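# Set the snap trap using three table-mounted arms

## Task

Set the snap trap. Swing the hammer across to the opposite side so that the hold-down bar keeps it back. Tip the yellow pedal up until the lip of its catch rests over the end of the bar. The trap must end up lying flat on the table, and the set state must hold by itself, not because a robot is pressing on it. Use any number of the arms. When finished, open the grippers and move every arm away. Arm mounts on the tabletop in the scene frame (metres, heading in degrees counter-clockwise from +x): arm1 at x=-0.06 y=-0.43 z=+0.72 heading +90; arm2 at x=-0.50 y=+0.00 z=+0.72 heading +0; arm3 at x=+0.58 y=+0.00 z=+0.72 heading +180.

## Robot and tools

Robots: three identical i2rt Big YAM arms named arm1, arm2 and arm3. Each has six revolute joints, a two-finger gripper and a wrist camera. With joints 1 and 6 at 0 and the hand level and pointing forward, the wrist camera rides on top of the hand and looks toward the fingertips. Reach is roughly 1.0 m from the joint1 axis. Mounts in the scene frame (origin on the floor, +z up, metres): arm1 at (-0.06, -0.43, 0.72) heading +90 deg; arm2 at (-0.50, 0.00, 0.72) heading 0 deg; arm3 at (0.58, 0.00, 0.72) heading 180 deg. Headings are counter-clockwise from +x. Fixed room cameras are cam_high and cam_low; wrist cameras are arm1_cam_wrist, arm2_cam_wrist and arm3_cam_wrist.

The hand point is midway between the fingertips. The hand's z axis runs along the fingers, and its y axis is the direction the fingers open and close.

execute_actions(actions, cameras): actions is a list with exactly one action, or empty to just read state and images. An action is an object keyed by arm name; under each arm goes "joints", an object of absolute joint targets in joint space, keyed by joint name. Not a Cartesian pose and not an offset: every number is where that joint should end up. Keys and ranges: joint1_rad -2.879 to 2.879 (rotation about the foot, positive counter-clockwise seen from above, 0 unfolds the arm along the heading of its foot); joint2_rad 0 to 3.141 (shoulder; 0 has the upper arm pointing back and about level, larger values lift it up and then forward); joint3_rad 0 to 3.019 (elbow; 0 is fully folded, larger opens); joint4_rad -1.692 to 1.57 (hand pitch, positive tilts fingers up); joint5_rad -1.57 to 1.57 (hand yaw, positive to the arm's right); joint6_rad -2.094 to 2.094 (hand roll, positive clockwise seen from behind the hand); gripper_m 0 to 0.093 metres, the fingertip gap. Arrival tolerances: ±0.045, ±0.14, ±0.09, ±0.055, ±0.03, ±0.035 rad and ±0.003 m respectively. You may name any subset of joints and arms; all named motions begin together and may finish at different moments. Example: {"arm1": {"joints": {"gripper_m": 0.05}}, "arm2": {"joints": {"joint1_rad": 0.3}}}. An unknown key or out-of-range number rejects the whole call and nothing moves. cameras is a list of camera names, or "all"/null/omitted for every camera, or [] for none; the "pictures" line lists the images in order.

wait(seconds): 0 to 10; commands nothing, lets the scene run, returns the same state and images as an empty action.

zoom_image(camera, region): region is [x0, y0, x1, y1] in pixels of that camera's most recent full image (672x504, origin top-left), at most 504x504.

read_manual(section): returns only licence texts. finished_scene(scene): ends the given scene after the last command is held and reports success; irreversible.

Reading results: joint_positions gives current joint values. joint_status tells how each commanded motion of the last accepted action ended. "off_target" means it stopped short and may keep pushing. After "contact_stop" or "time_out" the joint holds where it stopped, except that a joint still pushing after time_out keeps its target or one a bounded distance away and keeps driving toward it; on_its_own lists such joints, and "held at" there is the held target, not the current position. To relieve that push, resend the reported position. "joint command not followed" (with a "cause:" line) means a self/inter-arm clearance check withheld the arm's targets; those joints show "not_followed" and may be retried with later actions, while a gripper target in the same action is still executed. Calls without an action never show that line. Any stop reported in a result cancels the remaining motion and finish calls of that same reply. MOTOR HOT appears at 85 °C; at 100 °C an OVER-TEMPERATURE FAULT drops that arm and its gripper, and unreached keys read "limit_stop_at_motor_heat" (resend them afterwards).

Cautions: an arm does not halt on contact and can press hard, which heats motors; avoid holding loads or pushing into things for long. Tiny target changes may not move a joint, and loaded joints sag. Each joint moves at its own speed, so the hand can sweep wide between postures; plan intermediate postures. Arms pressing hard against each other ends the run, and hard hits can too; the clearance check ignores fingers, gripper bodies and wrist cameras, and may react late. Nothing signals arm-to-arm contact. Do not knock, drop or push any object out of the work area, and avoid slips and slams. Arms act independently and do not wait for one another. The trap must remain flat and stay set on its own before the arms open and retreat.

Each tool is called after "Emit:" as name([rows], argument=value, ...), one row to a line, values as JSON.

## Session

Emit:
execute_actions(actions=[])

Scene clock: 0.00 s.
arm1.joint_positions: joint1_rad=-0.015 joint2_rad=+0.430 joint3_rad=+1.478 joint4_rad=-1.530 joint5_rad=+0.010 joint6_rad=-0.012 gripper_m=+0.095
arm1.joint_status: not commanded
arm1.hand: x=-0.0572 y=-0.3157 z=+1.2942 quat_wxyz=(-0.369, +0.609, -0.601, -0.364) (m; scene frame)
arm2.joint_positions: joint1_rad=+0.010 joint2_rad=+0.447 joint3_rad=+1.476 joint4_rad=-1.533 joint5_rad=+0.003 joint6_rad=-0.003 gripper_m=+0.095
arm2.joint_status: not commanded
arm2.hand: x=-0.3842 y=-0.0065 z=+1.3381 quat_wxyz=(-0.513, -0.009, -0.858, +0.005) (m; scene frame)
arm3.joint_positions: joint1_rad=+0.005 joint2_rad=+0.427 joint3_rad=+1.454 joint4_rad=-1.553 joint5_rad=-0.007 joint6_rad=-0.014 gripper_m=+0.095
arm3.joint_status: not commanded
arm3.hand: x=+0.4623 y=+0.0096 z=+1.3372 quat_wxyz=(-0.005, +0.868, -0.012, -0.497) (m; scene frame)
pictures: arm1_cam_wrist, arm2_cam_wrist, arm3_cam_wrist, cam_high, cam_low
Images, in order (width x height): arm1_cam_wrist 672x504, arm2_cam_wrist 672x504, arm3_cam_wrist 672x504, cam_high 672x504, cam_low 672x504.

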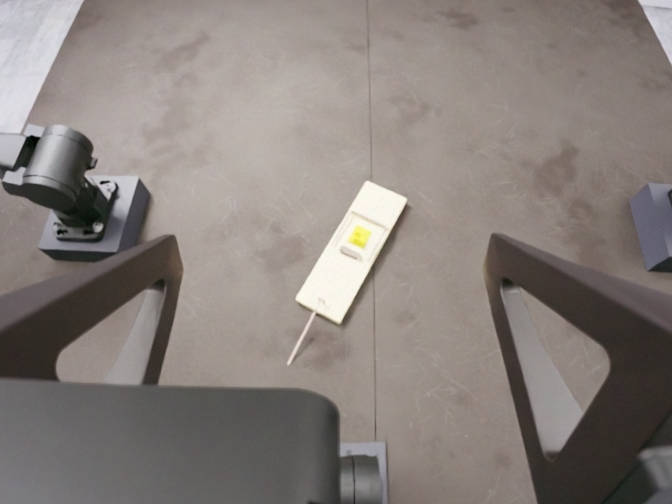

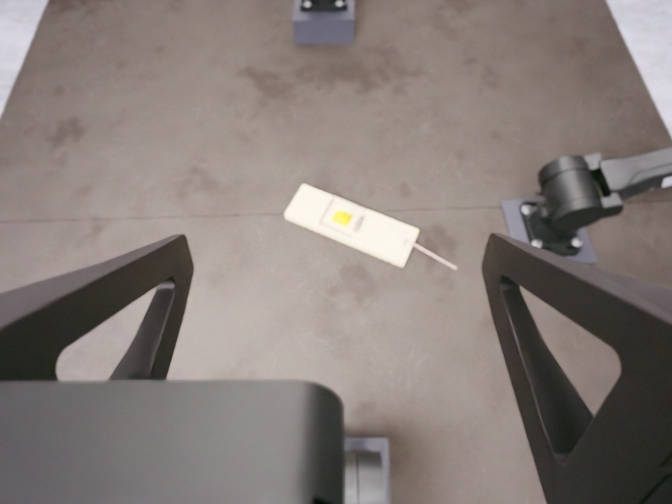

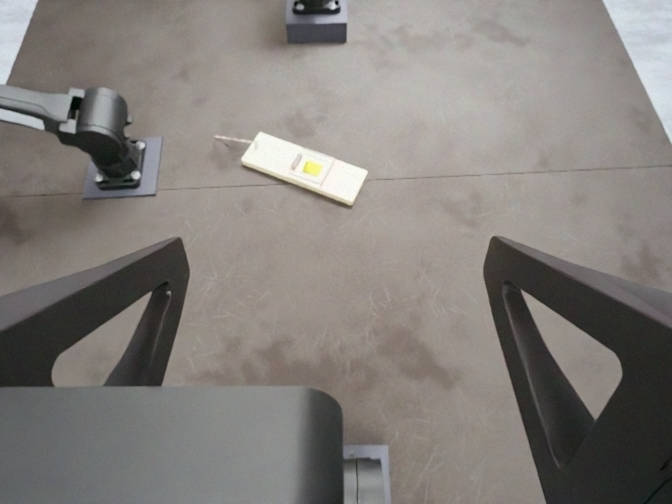

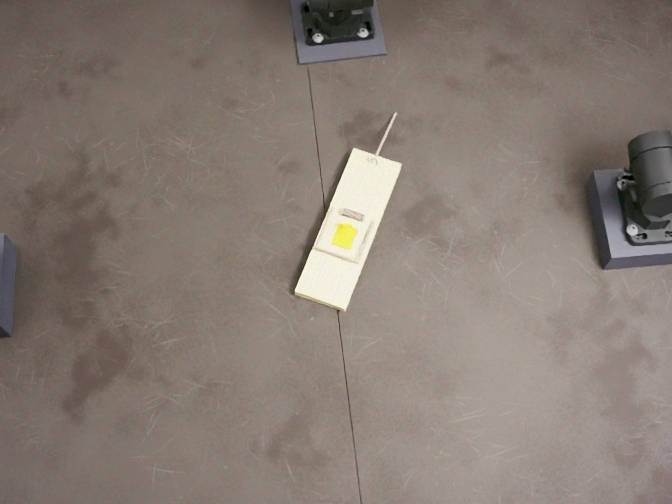

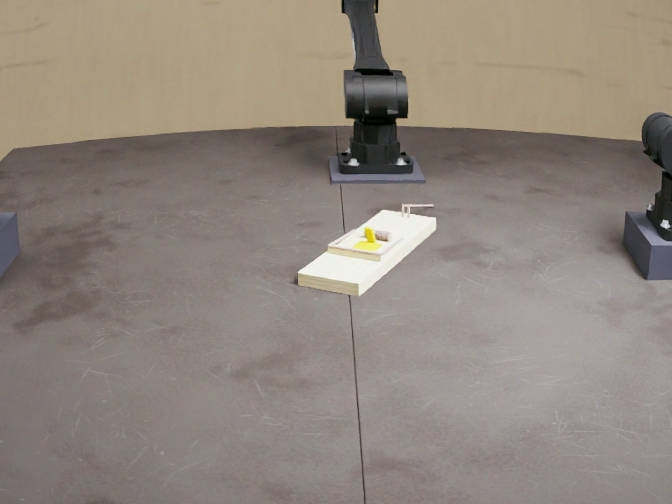

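Emit:
zoom_image(camera="cam_low", region=[280, 180, 460, 310])

Emit:
zoom_image(camera="cam_high", region=[240, 100, 480, 320])

Region (280, 180, 460, 310) of cam_low's 672x504 image, scaled by 2.800, with more detail than that image has.

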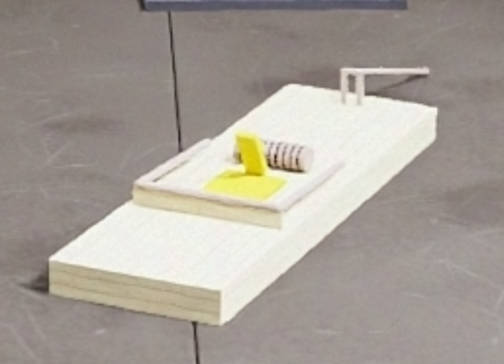

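Region (240, 100, 480, 320) of cam_high's 672x504 image, scaled by 2.100, with more detail than that image has; it fills the top 462 rows of this view, and the rest is white.

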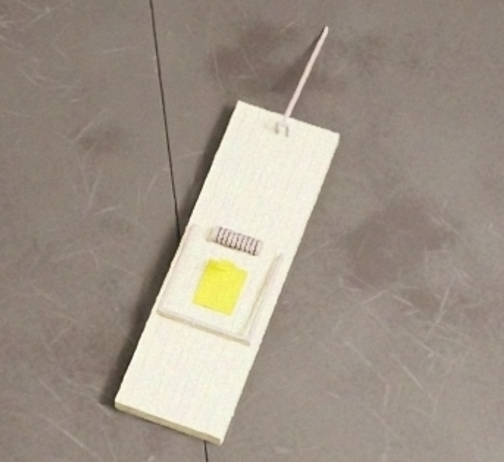

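Emit:
execute_actions([
  {"arm2":{"joints":{"joint1_rad":-0.08,"joint2_rad":1.182,"joint3_rad":0.532,"joint4_rad":-0.35,"gripper_m":0}},"arm3":{"joints":{"joint1_rad":-0.131,"joint2_rad":1.995,"joint3_rad":1.493,"joint4_rad":-1.069,"joint6_rad":1.82}}},
])

Scene clock: 3.63 s.
arm1.joint_positions: joint1_rad=-0.015 joint2_rad=+0.430 joint3_rad=+1.478 joint4_rad=-1.530 joint5_rad=+0.010 joint6_rad=-0.012 gripper_m=+0.095
arm1.joint_status: not commanded
arm1.hand: x=-0.0572 y=-0.3157 z=+1.2942 quat_wxyz=(-0.369, +0.609, -0.601, -0.364) (m; scene frame)
arm2.joint_positions: joint1_rad=-0.073 joint2_rad=+1.190 joint3_rad=+0.525 joint4_rad=-0.371 joint5_rad=+0.003 joint6_rad=-0.003 gripper_m=+0.001
arm2.joint_status: all done
arm2.hand: x=-0.1328 y=-0.0395 z=+0.8363 quat_wxyz=(-0.268, -0.050, -0.962, +0.013) (m; scene frame)
arm3.joint_positions: joint1_rad=-0.126 joint2_rad=+1.987 joint3_rad=+1.479 joint4_rad=-1.073 joint5_rad=-0.007 joint6_rad=+1.812 gripper_m=+0.095
arm3.joint_status: all done
arm3.hand: x=+0.0198 y=+0.0958 z=+0.7999 quat_wxyz=(+0.000, +0.548, -0.837, +0.012) (m; scene frame)
pictures: arm1_cam_wrist, arm2_cam_wrist, arm3_cam_wrist, cam_high, cam_low
Images, in order (width x height): arm1_cam_wrist 672x504, arm2_cam_wrist 672x504, arm3_cam_wrist 672x504, cam_high 672x504, cam_low 672x504.

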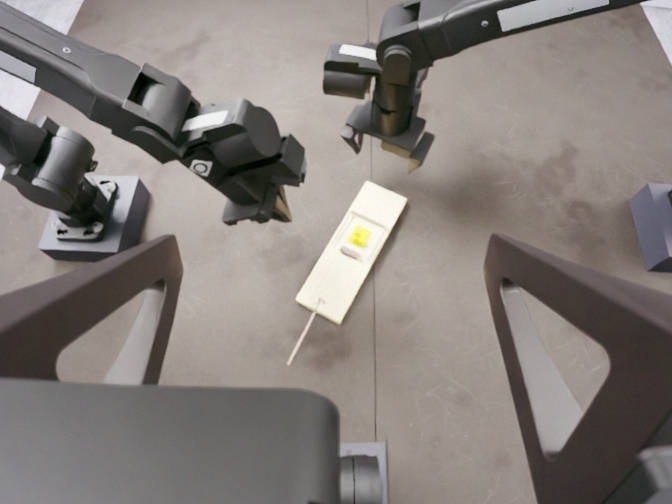

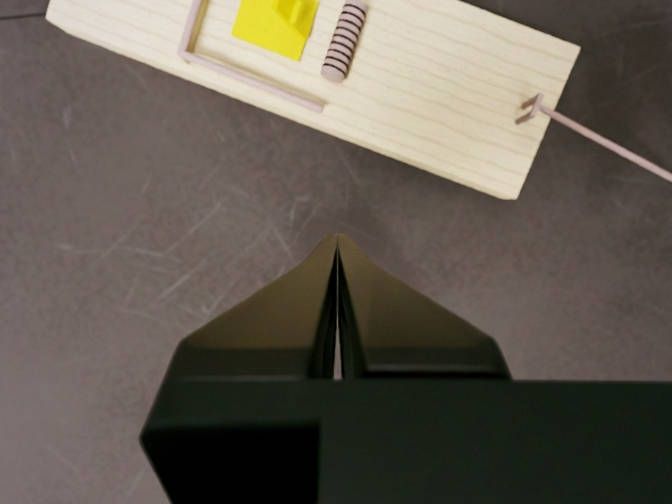

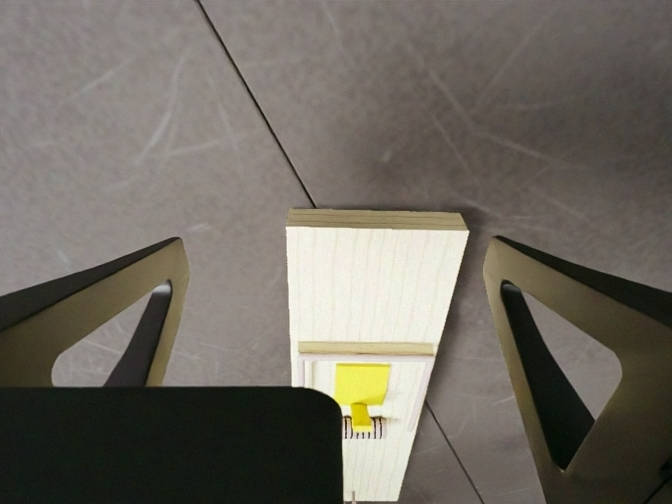

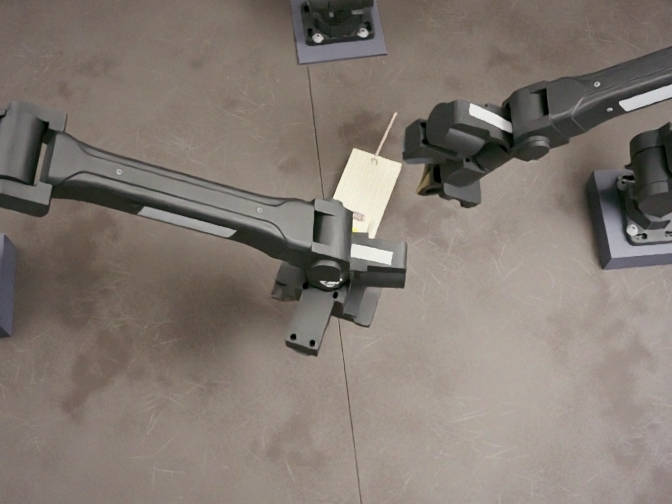

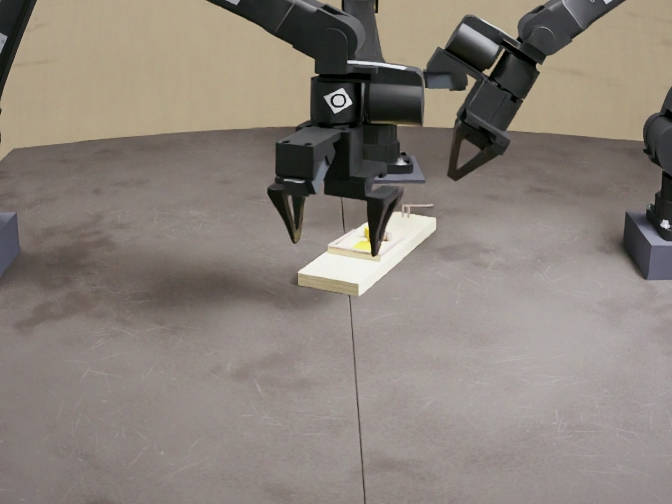

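Emit:
execute_actions([
  {"arm3":{"joints":{"joint1_rad":-0.171,"joint3_rad":1.429,"joint4_rad":-1.0,"joint5_rad":-0.35}}},
], cameras=["arm3_cam_wrist","cam_low"])

Scene clock: 5.33 s.
arm1.joint_positions: joint1_rad=-0.015 joint2_rad=+0.430 joint3_rad=+1.478 joint4_rad=-1.530 joint5_rad=+0.010 joint6_rad=-0.012 gripper_m=+0.095
arm1.joint_status: not commanded
arm1.hand: x=-0.0572 y=-0.3157 z=+1.2942 quat_wxyz=(-0.369, +0.609, -0.601, -0.364) (m; scene frame)
arm2.joint_positions: joint1_rad=-0.073 joint2_rad=+1.190 joint3_rad=+0.525 joint4_rad=-0.371 joint5_rad=+0.003 joint6_rad=-0.003 gripper_m=+0.001
arm2.joint_status: not commanded
arm2.hand: x=-0.1328 y=-0.0395 z=+0.8363 quat_wxyz=(-0.268, -0.050, -0.962, +0.013) (m; scene frame)
arm3.joint_positions: joint1_rad=-0.174 joint2_rad=+1.987 joint3_rad=+1.434 joint4_rad=-1.011 joint5_rad=-0.346 joint6_rad=+1.812 gripper_m=+0.095
arm3.joint_status: all done
arm3.hand: x=+0.0169 y=+0.0660 z=+0.7955 quat_wxyz=(+0.124, +0.519, -0.836, +0.126) (m; scene frame)
pictures: arm3_cam_wrist, cam_low
Images, in order (width x height): arm3_cam_wrist 672x504, cam_low 672x504.

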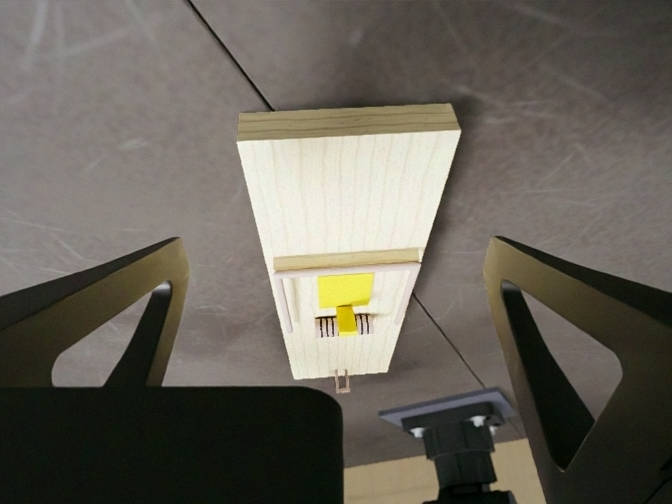

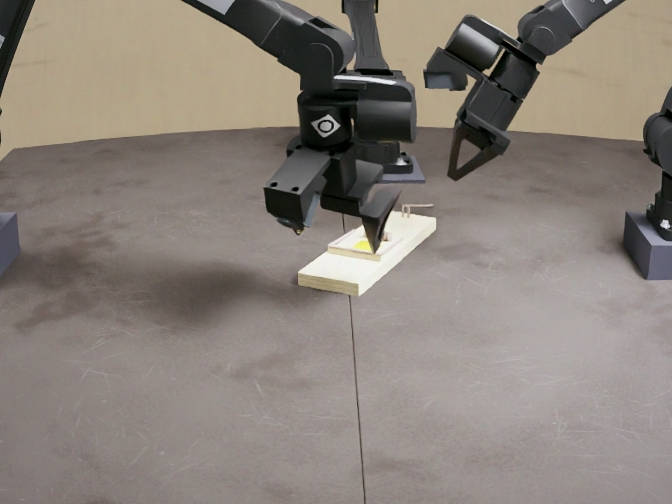

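Emit:
execute_actions([
  {"arm3":{"joints":{"joint2_rad":2.03,"joint3_rad":1.36,"joint4_rad":-0.9}}},
], cameras=["arm3_cam_wrist","cam_low"])

Scene clock: 6.47 s.
arm1.joint_positions: joint1_rad=-0.015 joint2_rad=+0.430 joint3_rad=+1.478 joint4_rad=-1.530 joint5_rad=+0.010 joint6_rad=-0.012 gripper_m=+0.095
arm1.joint_status: not commanded
arm1.hand: x=-0.0572 y=-0.3157 z=+1.2942 quat_wxyz=(-0.369, +0.609, -0.601, -0.364) (m; scene frame)
arm2.joint_positions: joint1_rad=-0.073 joint2_rad=+1.190 joint3_rad=+0.525 joint4_rad=-0.371 joint5_rad=+0.003 joint6_rad=-0.003 gripper_m=+0.001
arm2.joint_status: not commanded
arm2.hand: x=-0.1328 y=-0.0395 z=+0.8363 quat_wxyz=(-0.268, -0.050, -0.962, +0.013) (m; scene frame)
arm3.joint_positions: joint1_rad=-0.174 joint2_rad=+2.013 joint3_rad=+1.366 joint4_rad=-0.910 joint5_rad=-0.346 joint6_rad=+1.812 gripper_m=+0.095
arm3.joint_status: all done
arm3.hand: x=+0.0275 y=+0.0633 z=+0.7600 quat_wxyz=(+0.126, +0.519, -0.836, +0.124) (m; scene frame)
pictures: arm3_cam_wrist, cam_low
Images, in order (width x height): arm3_cam_wrist 672x504, cam_low 672x504.

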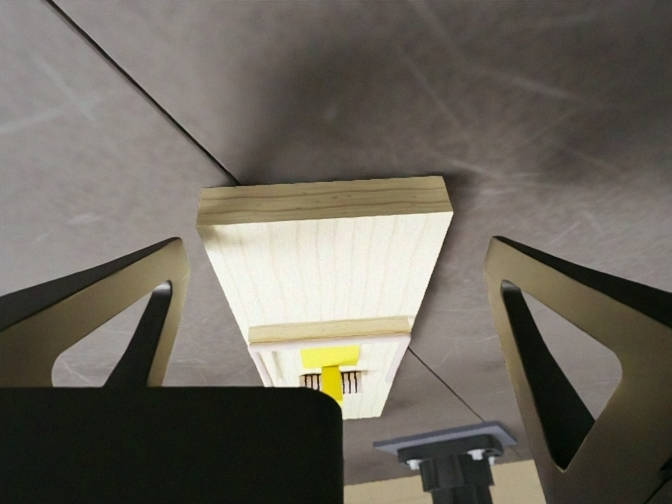

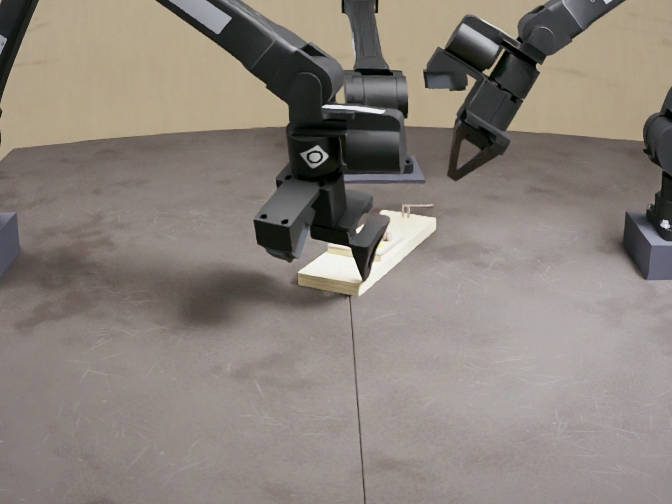

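Emit:
execute_actions([
  {"arm3":{"joints":{"joint1_rad":-0.14,"joint2_rad":2.08,"joint4_rad":-0.85}}},
], cameras=["arm3_cam_wrist","cam_low"])

Scene clock: 7.57 s.
arm1.joint_positions: joint1_rad=-0.015 joint2_rad=+0.430 joint3_rad=+1.478 joint4_rad=-1.530 joint5_rad=+0.010 joint6_rad=-0.012 gripper_m=+0.095
arm1.joint_status: not commanded
arm1.hand: x=-0.0572 y=-0.3157 z=+1.2942 quat_wxyz=(-0.369, +0.609, -0.601, -0.364) (m; scene frame)
arm2.joint_positions: joint1_rad=-0.073 joint2_rad=+1.190 joint3_rad=+0.525 joint4_rad=-0.371 joint5_rad=+0.003 joint6_rad=-0.003 gripper_m=+0.001
arm2.joint_status: not commanded
arm2.hand: x=-0.1328 y=-0.0395 z=+0.8363 quat_wxyz=(-0.268, -0.050, -0.962, +0.013) (m; scene frame)
arm3.joint_positions: joint1_rad=-0.145 joint2_rad=+2.050 joint3_rad=+1.366 joint4_rad=-0.854 joint5_rad=-0.348 joint6_rad=+1.813 gripper_m=+0.095
arm3.joint_status: all done
arm3.hand: x=+0.0188 y=+0.0481 z=+0.7407 quat_wxyz=(+0.132, +0.533, -0.827, +0.120) (m; scene frame)
pictures: arm3_cam_wrist, cam_low
Images, in order (width x height): arm3_cam_wrist 672x504, cam_low 672x504.

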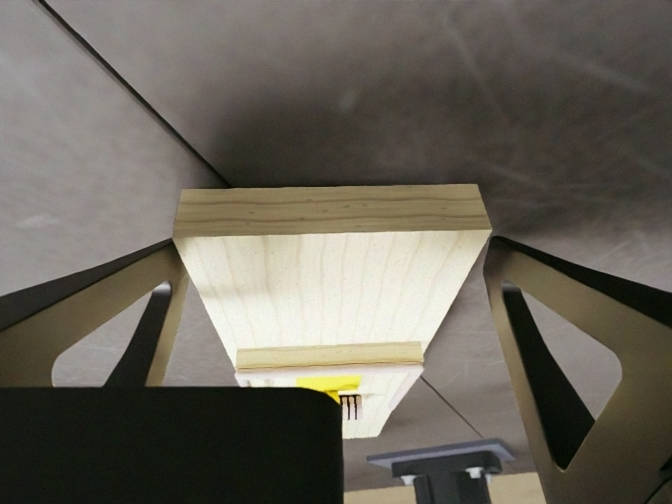

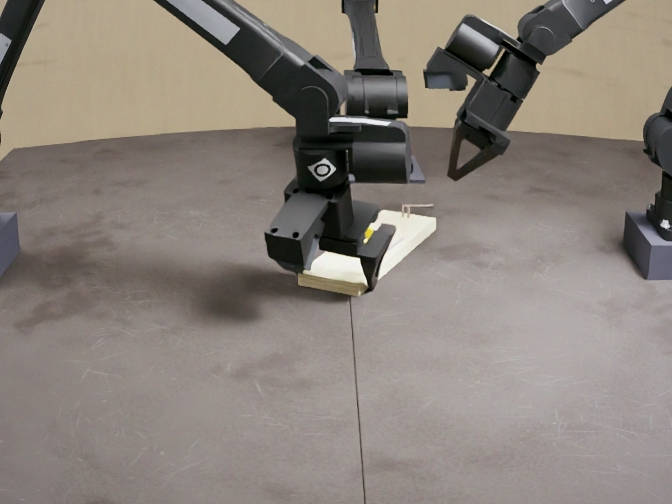

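Emit:
execute_actions([
  {"arm3":{"joints":{"joint3_rad":1.335,"joint4_rad":-0.83}}},
], cameras=[])

Emit:
execute_actions([
  {"arm3":{"joints":{"gripper_m":0.05}}},
])

Scene clock: 15.17 s.
arm1.joint_positions: joint1_rad=-0.015 joint2_rad=+0.430 joint3_rad=+1.478 joint4_rad=-1.530 joint5_rad=+0.010 joint6_rad=-0.012 gripper_m=+0.095
arm1.joint_status: not commanded
arm1.hand: x=-0.0572 y=-0.3157 z=+1.2942 quat_wxyz=(-0.369, +0.609, -0.601, -0.364) (m; scene frame)
arm2.joint_positions: joint1_rad=-0.073 joint2_rad=+1.190 joint3_rad=+0.525 joint4_rad=-0.371 joint5_rad=+0.003 joint6_rad=-0.003 gripper_m=+0.001
arm2.joint_status: not commanded
arm2.hand: x=-0.1328 y=-0.0395 z=+0.8363 quat_wxyz=(-0.268, -0.050, -0.962, +0.013) (m; scene frame)
arm3.joint_positions: joint1_rad=-0.145 joint2_rad=+2.050 joint3_rad=+1.360 joint4_rad=-0.844 joint5_rad=-0.349 joint6_rad=+1.813 gripper_m=+0.095
arm3.joint_status: all done
arm3.hand: x=+0.0194 y=+0.0478 z=+0.7390 quat_wxyz=(+0.134, +0.533, -0.827, +0.119) (m; scene frame)
pictures: none
No camera images: the call's "cameras" was empty. Leave "cameras" out to get every camera's image.

Scene clock: 15.77 s.
arm1.joint_positions: joint1_rad=-0.015 joint2_rad=+0.430 joint3_rad=+1.478 joint4_rad=-1.530 joint5_rad=+0.010 joint6_rad=-0.012 gripper_m=+0.095
arm1.joint_status: not commanded
arm1.hand: x=-0.0572 y=-0.3157 z=+1.2942 quat_wxyz=(-0.369, +0.609, -0.601, -0.364) (m; scene frame)
arm2.joint_positions: joint1_rad=-0.073 joint2_rad=+1.190 joint3_rad=+0.525 joint4_rad=-0.371 joint5_rad=+0.003 joint6_rad=-0.003 gripper_m=+0.001
arm2.joint_status: not commanded
arm2.hand: x=-0.1328 y=-0.0395 z=+0.8363 quat_wxyz=(-0.268, -0.050, -0.962, +0.013) (m; scene frame)
arm3.joint_positions: joint1_rad=-0.145 joint2_rad=+2.050 joint3_rad=+1.359 joint4_rad=-0.832 joint5_rad=-0.350 joint6_rad=+1.813 gripper_m=+0.079
arm3.joint_status: gripper_m off_target (ended at +0.079, target +0.050)
arm3.hand: x=+0.0172 y=+0.0481 z=+0.7388 quat_wxyz=(+0.138, +0.533, -0.827, +0.116) (m; scene frame)
pictures: arm1_cam_wrist, arm2_cam_wrist, arm3_cam_wrist, cam_high, cam_low
Images, in order (width x height): arm1_cam_wrist 672x504, arm2_cam_wrist 672x504, arm3_cam_wrist 672x504, cam_high 672x504, cam_low 672x504.

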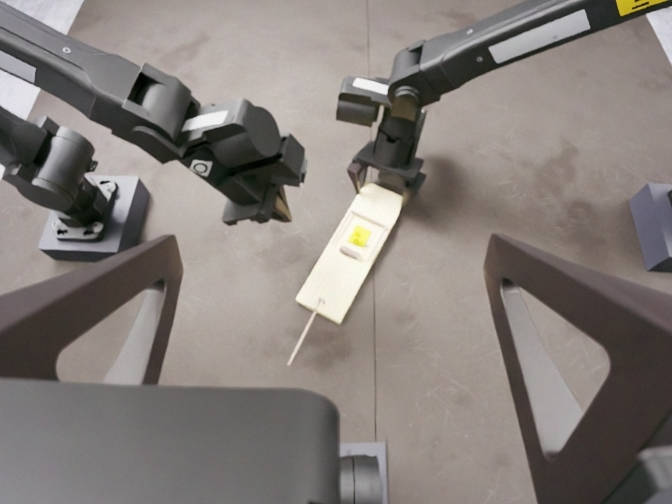

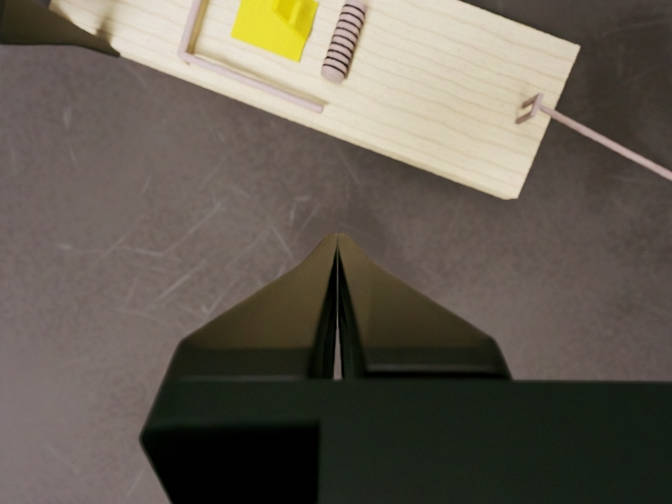

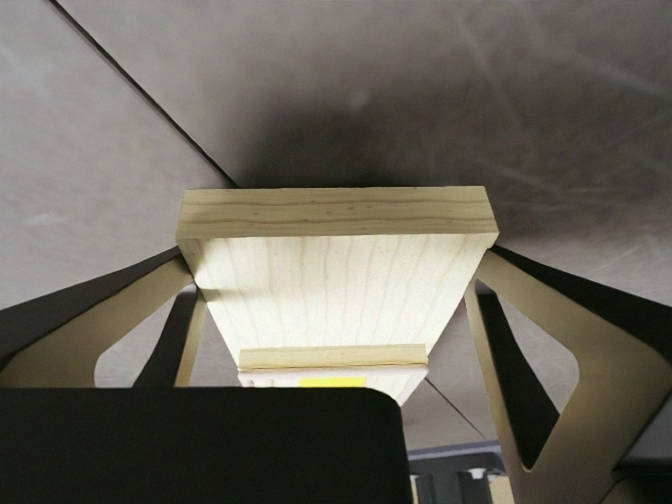

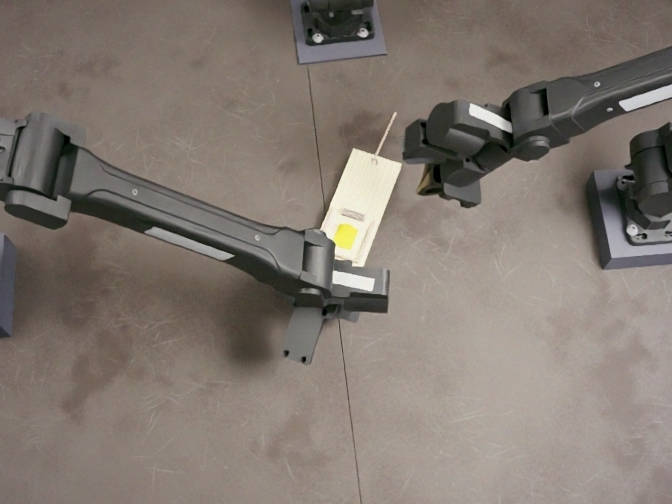

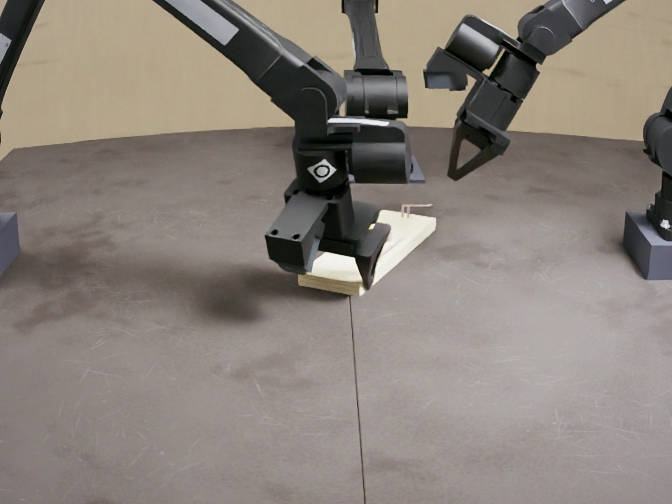

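Emit:
execute_actions([
  {"arm2":{"joints":{"joint1_rad":0.02,"joint2_rad":1.727,"joint3_rad":0.31,"joint4_rad":0.99,"joint6_rad":1.57,"gripper_m":0.03}}},
], cameras=["arm1_cam_wrist","arm2_cam_wrist","cam_high","cam_low"])

Emit:
zoom_image(camera="arm1_cam_wrist", region=[250, 150, 450, 350])

Scene clock: 18.53 s.
arm1.joint_positions: joint1_rad=-0.015 joint2_rad=+0.430 joint3_rad=+1.478 joint4_rad=-1.530 joint5_rad=+0.010 joint6_rad=-0.012 gripper_m=+0.095
arm1.joint_status: not commanded
arm1.hand: x=-0.0572 y=-0.3157 z=+1.2942 quat_wxyz=(-0.369, +0.609, -0.601, -0.364) (m; scene frame)
arm2.joint_positions: joint1_rad=+0.022 joint2_rad=+1.729 joint3_rad=+0.306 joint4_rad=+0.966 joint5_rad=+0.006 joint6_rad=+1.552 gripper_m=+0.030
arm2.joint_status: all done
arm2.hand: x=-0.0745 y=-0.0052 z=+0.7847 quat_wxyz=(-0.382, -0.598, -0.599, -0.372) (m; scene frame)
arm3.joint_positions: joint1_rad=-0.145 joint2_rad=+2.050 joint3_rad=+1.359 joint4_rad=-0.832 joint5_rad=-0.350 joint6_rad=+1.813 gripper_m=+0.079
arm3.joint_status: not commanded
arm3.hand: x=+0.0172 y=+0.0481 z=+0.7388 quat_wxyz=(+0.138, +0.533, -0.827, +0.116) (m; scene frame)
pictures: arm1_cam_wrist, arm2_cam_wrist, cam_high, cam_low
Images, in order (width x height): arm1_cam_wrist 672x504, arm2_cam_wrist 672x504, cam_high 672x504, cam_low 672x504.

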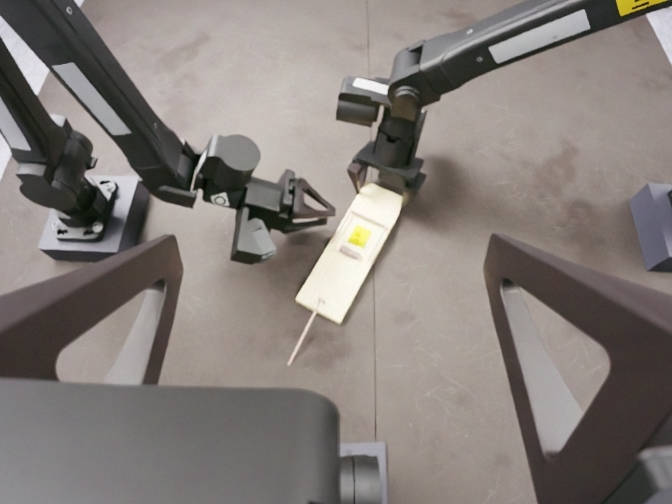

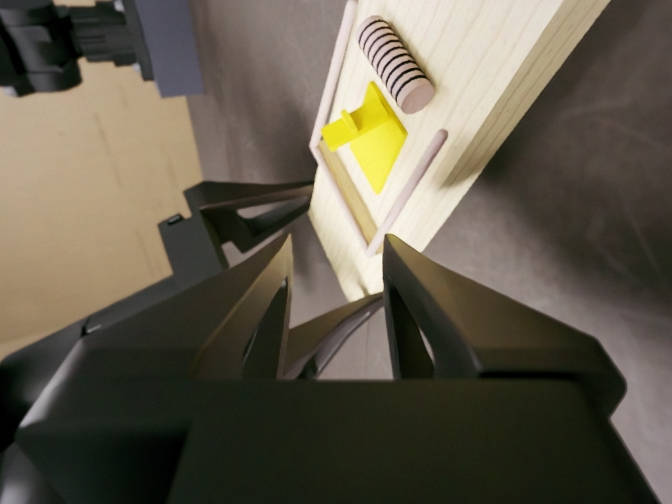

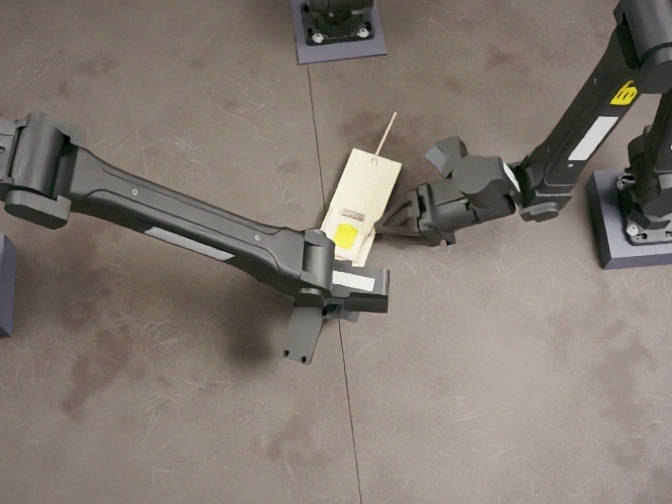

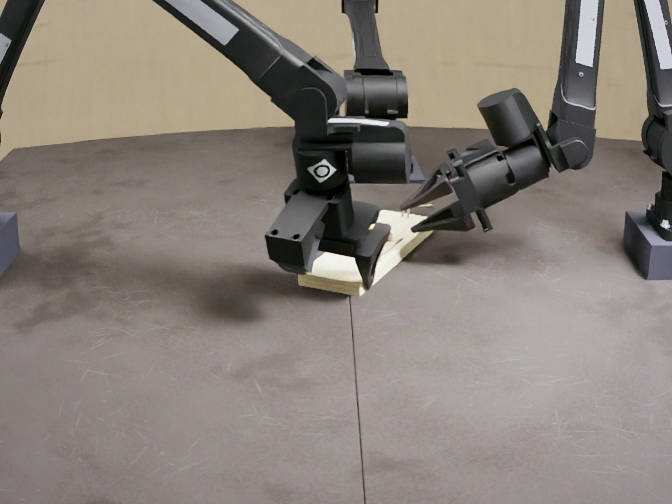

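Region (250, 150, 450, 350) of arm1_cam_wrist's 672x504 image, scaled by 2.520, with more detail than that image has.

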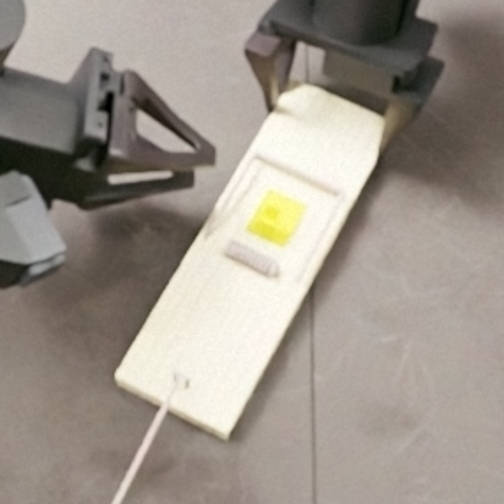

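Emit:
execute_actions([
  {"arm2":{"joints":{"joint2_rad":1.812,"joint3_rad":0.39,"joint4_rad":1.0}}},
], cameras=["arm1_cam_wrist","arm2_cam_wrist","arm3_cam_wrist"])

Emit:
zoom_image(camera="arm1_cam_wrist", region=[250, 150, 450, 350])

Scene clock: 19.53 s.
arm1.joint_positions: joint1_rad=-0.015 joint2_rad=+0.430 joint3_rad=+1.478 joint4_rad=-1.530 joint5_rad=+0.010 joint6_rad=-0.012 gripper_m=+0.095
arm1.joint_status: not commanded
arm1.hand: x=-0.0572 y=-0.3157 z=+1.2942 quat_wxyz=(-0.369, +0.609, -0.601, -0.364) (m; scene frame)
arm2.joint_positions: joint1_rad=+0.022 joint2_rad=+1.812 joint3_rad=+0.378 joint4_rad=+0.976 joint5_rad=+0.006 joint6_rad=+1.553 gripper_m=+0.030
arm2.joint_status: all done
arm2.hand: x=-0.0492 y=-0.0052 z=+0.7722 quat_wxyz=(-0.381, -0.598, -0.599, -0.371) (m; scene frame)
arm3.joint_positions: joint1_rad=-0.145 joint2_rad=+2.050 joint3_rad=+1.359 joint4_rad=-0.832 joint5_rad=-0.350 joint6_rad=+1.813 gripper_m=+0.079
arm3.joint_status: not commanded
arm3.hand: x=+0.0172 y=+0.0481 z=+0.7388 quat_wxyz=(+0.138, +0.533, -0.827, +0.116) (m; scene frame)
pictures: arm1_cam_wrist, arm2_cam_wrist, arm3_cam_wrist
Images, in order (width x height): arm1_cam_wrist 672x504, arm2_cam_wrist 672x504, arm3_cam_wrist 672x504.

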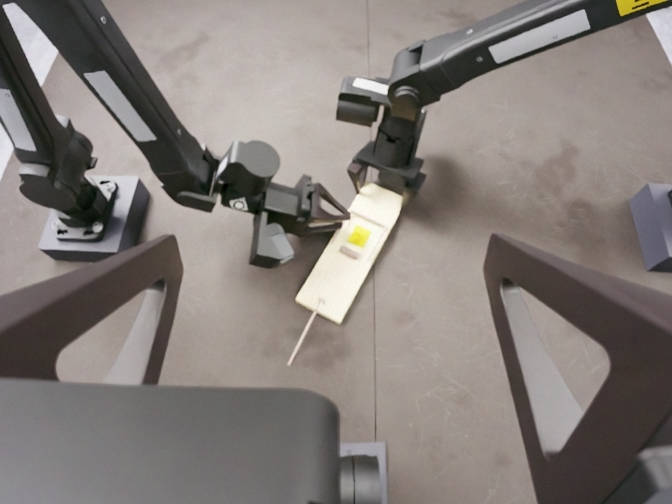

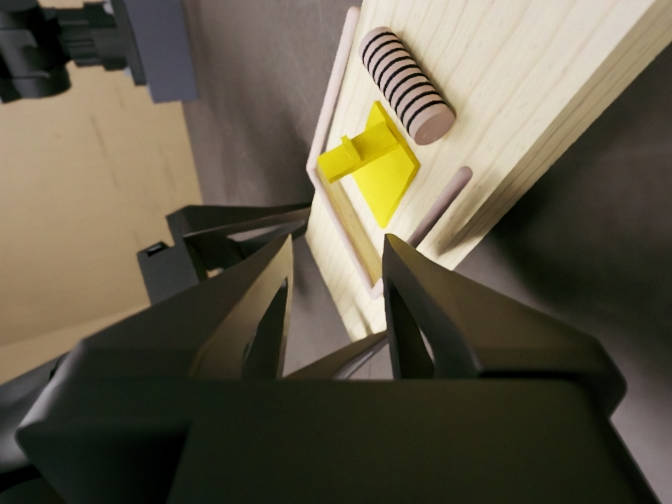

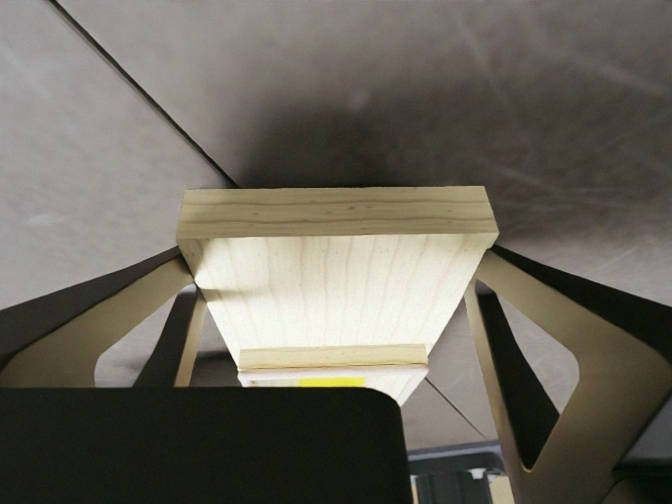

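Region (250, 150, 450, 350) of arm1_cam_wrist's 672x504 image, scaled by 2.520, with more detail than that image has.

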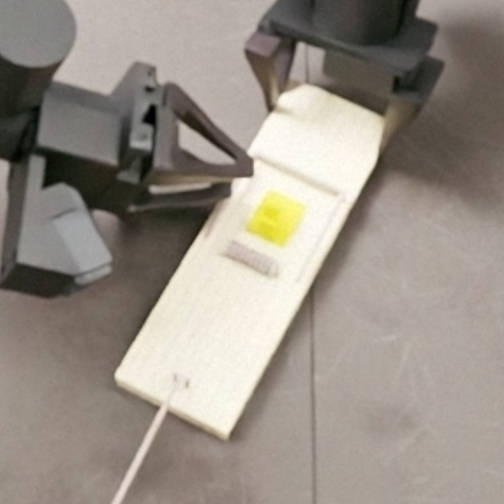

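Emit:
execute_actions([
  {"arm2":{"joints":{"joint2_rad":1.865,"joint3_rad":0.37,"joint4_rad":1.075}}},
], cameras=["arm2_cam_wrist","cam_high"])

Emit:
zoom_image(camera="cam_high", region=[300, 170, 440, 290])

Scene clock: 20.40 s.
arm1.joint_positions: joint1_rad=-0.015 joint2_rad=+0.430 joint3_rad=+1.478 joint4_rad=-1.530 joint5_rad=+0.010 joint6_rad=-0.012 gripper_m=+0.095
arm1.joint_status: not commanded
arm1.hand: x=-0.0572 y=-0.3157 z=+1.2942 quat_wxyz=(-0.369, +0.609, -0.601, -0.364) (m; scene frame)
arm2.joint_positions: joint1_rad=+0.022 joint2_rad=+1.858 joint3_rad=+0.373 joint4_rad=+1.051 joint5_rad=+0.006 joint6_rad=+1.553 gripper_m=+0.030
arm2.joint_status: all done
arm2.hand: x=-0.0498 y=-0.0052 z=+0.7678 quat_wxyz=(-0.389, -0.593, -0.595, -0.378) (m; scene frame)
arm3.joint_positions: joint1_rad=-0.145 joint2_rad=+2.050 joint3_rad=+1.359 joint4_rad=-0.832 joint5_rad=-0.350 joint6_rad=+1.813 gripper_m=+0.079
arm3.joint_status: not commanded
arm3.hand: x=+0.0172 y=+0.0481 z=+0.7388 quat_wxyz=(+0.138, +0.533, -0.827, +0.116) (m; scene frame)
pictures: arm2_cam_wrist, cam_high
Images, in order (width x height): arm2_cam_wrist 672x504, cam_high 672x504.

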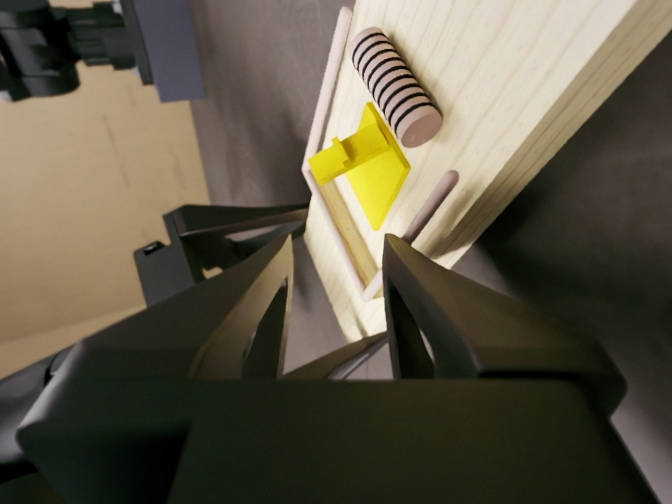

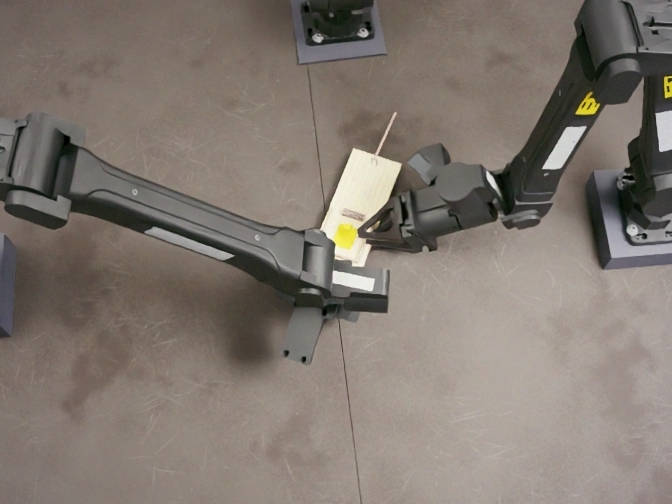

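Region (300, 170, 440, 290) of cam_high's 672x504 image, scaled by 3.600, with more detail than that image has; it fills the top 432 rows of this view, and the rest is white.

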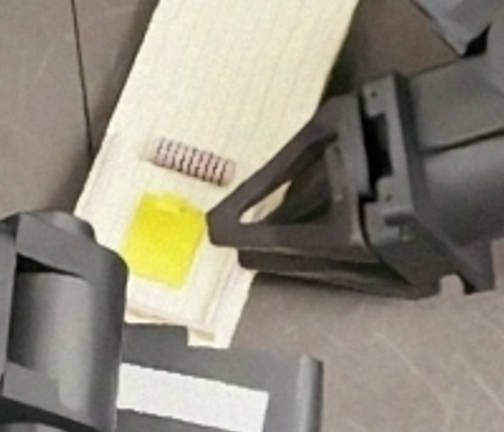

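Emit:
execute_actions([
  {"arm2":{"joints":{"gripper_m":0.044}}},
], cameras=["arm2_cam_wrist"])

Emit:
execute_actions([
  {"arm2":{"joints":{"joint2_rad":1.875,"joint3_rad":0.42,"joint4_rad":1.03}}},
], cameras=["arm2_cam_wrist","cam_high"])

Emit:
zoom_image(camera="cam_high", region=[300, 170, 440, 290])

Scene clock: 21.17 s.
arm1.joint_positions: joint1_rad=-0.015 joint2_rad=+0.430 joint3_rad=+1.478 joint4_rad=-1.530 joint5_rad=+0.010 joint6_rad=-0.012 gripper_m=+0.095
arm1.joint_status: not commanded
arm1.hand: x=-0.0572 y=-0.3157 z=+1.2942 quat_wxyz=(-0.369, +0.609, -0.601, -0.364) (m; scene frame)
arm2.joint_positions: joint1_rad=+0.022 joint2_rad=+1.857 joint3_rad=+0.373 joint4_rad=+1.074 joint5_rad=+0.006 joint6_rad=+1.554 gripper_m=+0.044
arm2.joint_status: all done
arm2.hand: x=-0.0474 y=-0.0052 z=+0.7734 quat_wxyz=(-0.396, -0.589, -0.590, -0.386) (m; scene frame)
arm3.joint_positions: joint1_rad=-0.145 joint2_rad=+2.050 joint3_rad=+1.359 joint4_rad=-0.832 joint5_rad=-0.350 joint6_rad=+1.813 gripper_m=+0.079
arm3.joint_status: not commanded
arm3.hand: x=+0.0172 y=+0.0481 z=+0.7388 quat_wxyz=(+0.138, +0.533, -0.827, +0.116) (m; scene frame)
pictures: arm2_cam_wrist
Images, in order (width x height): arm2_cam_wrist 672x504.

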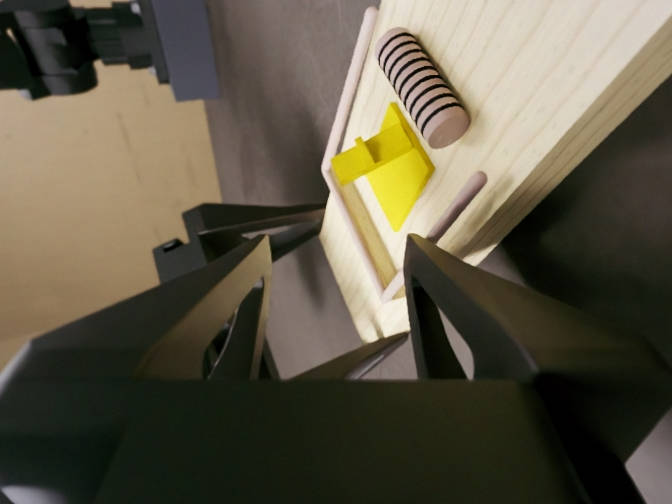

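Scene clock: 21.80 s.
arm1.joint_positions: joint1_rad=-0.015 joint2_rad=+0.430 joint3_rad=+1.478 joint4_rad=-1.530 joint5_rad=+0.010 joint6_rad=-0.012 gripper_m=+0.095
arm1.joint_status: not commanded
arm1.hand: x=-0.0572 y=-0.3157 z=+1.2942 quat_wxyz=(-0.369, +0.609, -0.601, -0.364) (m; scene frame)
arm2.joint_positions: joint1_rad=+0.022 joint2_rad=+1.865 joint3_rad=+0.407 joint4_rad=+1.045 joint5_rad=+0.006 joint6_rad=+1.554 gripper_m=+0.044
arm2.joint_status: all done
arm2.hand: x=-0.0351 y=-0.0053 z=+0.7726 quat_wxyz=(-0.395, -0.590, -0.590, -0.385) (m; scene frame)
arm3.joint_positions: joint1_rad=-0.145 joint2_rad=+2.050 joint3_rad=+1.359 joint4_rad=-0.832 joint5_rad=-0.350 joint6_rad=+1.813 gripper_m=+0.079
arm3.joint_status: not commanded
arm3.hand: x=+0.0172 y=+0.0481 z=+0.7388 quat_wxyz=(+0.138, +0.533, -0.827, +0.116) (m; scene frame)
pictures: arm2_cam_wrist, cam_high
Images, in order (width x height): arm2_cam_wrist 672x504, cam_high 672x504.

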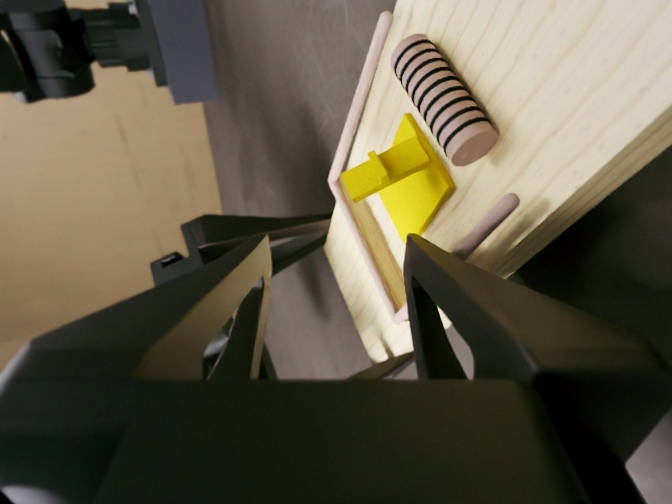

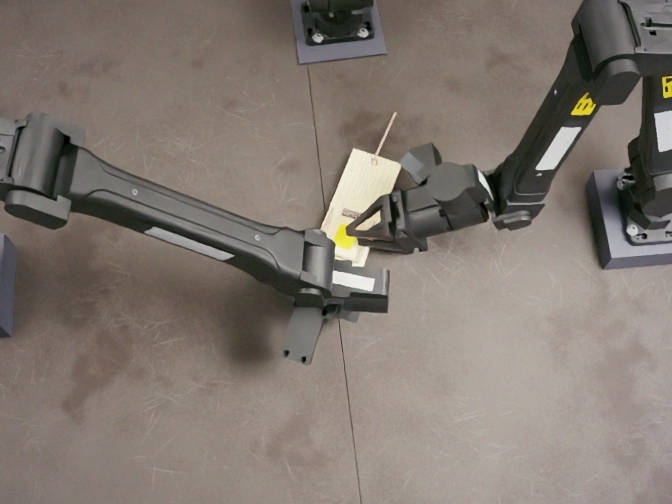

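Region (300, 170, 440, 290) of cam_high's 672x504 image, scaled by 3.600, with more detail than that image has; it fills the top 432 rows of this view, and the rest is white.

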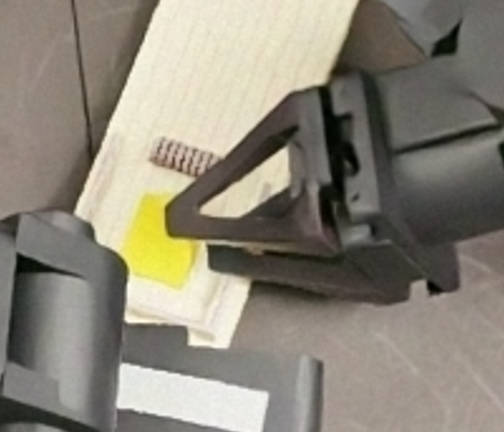

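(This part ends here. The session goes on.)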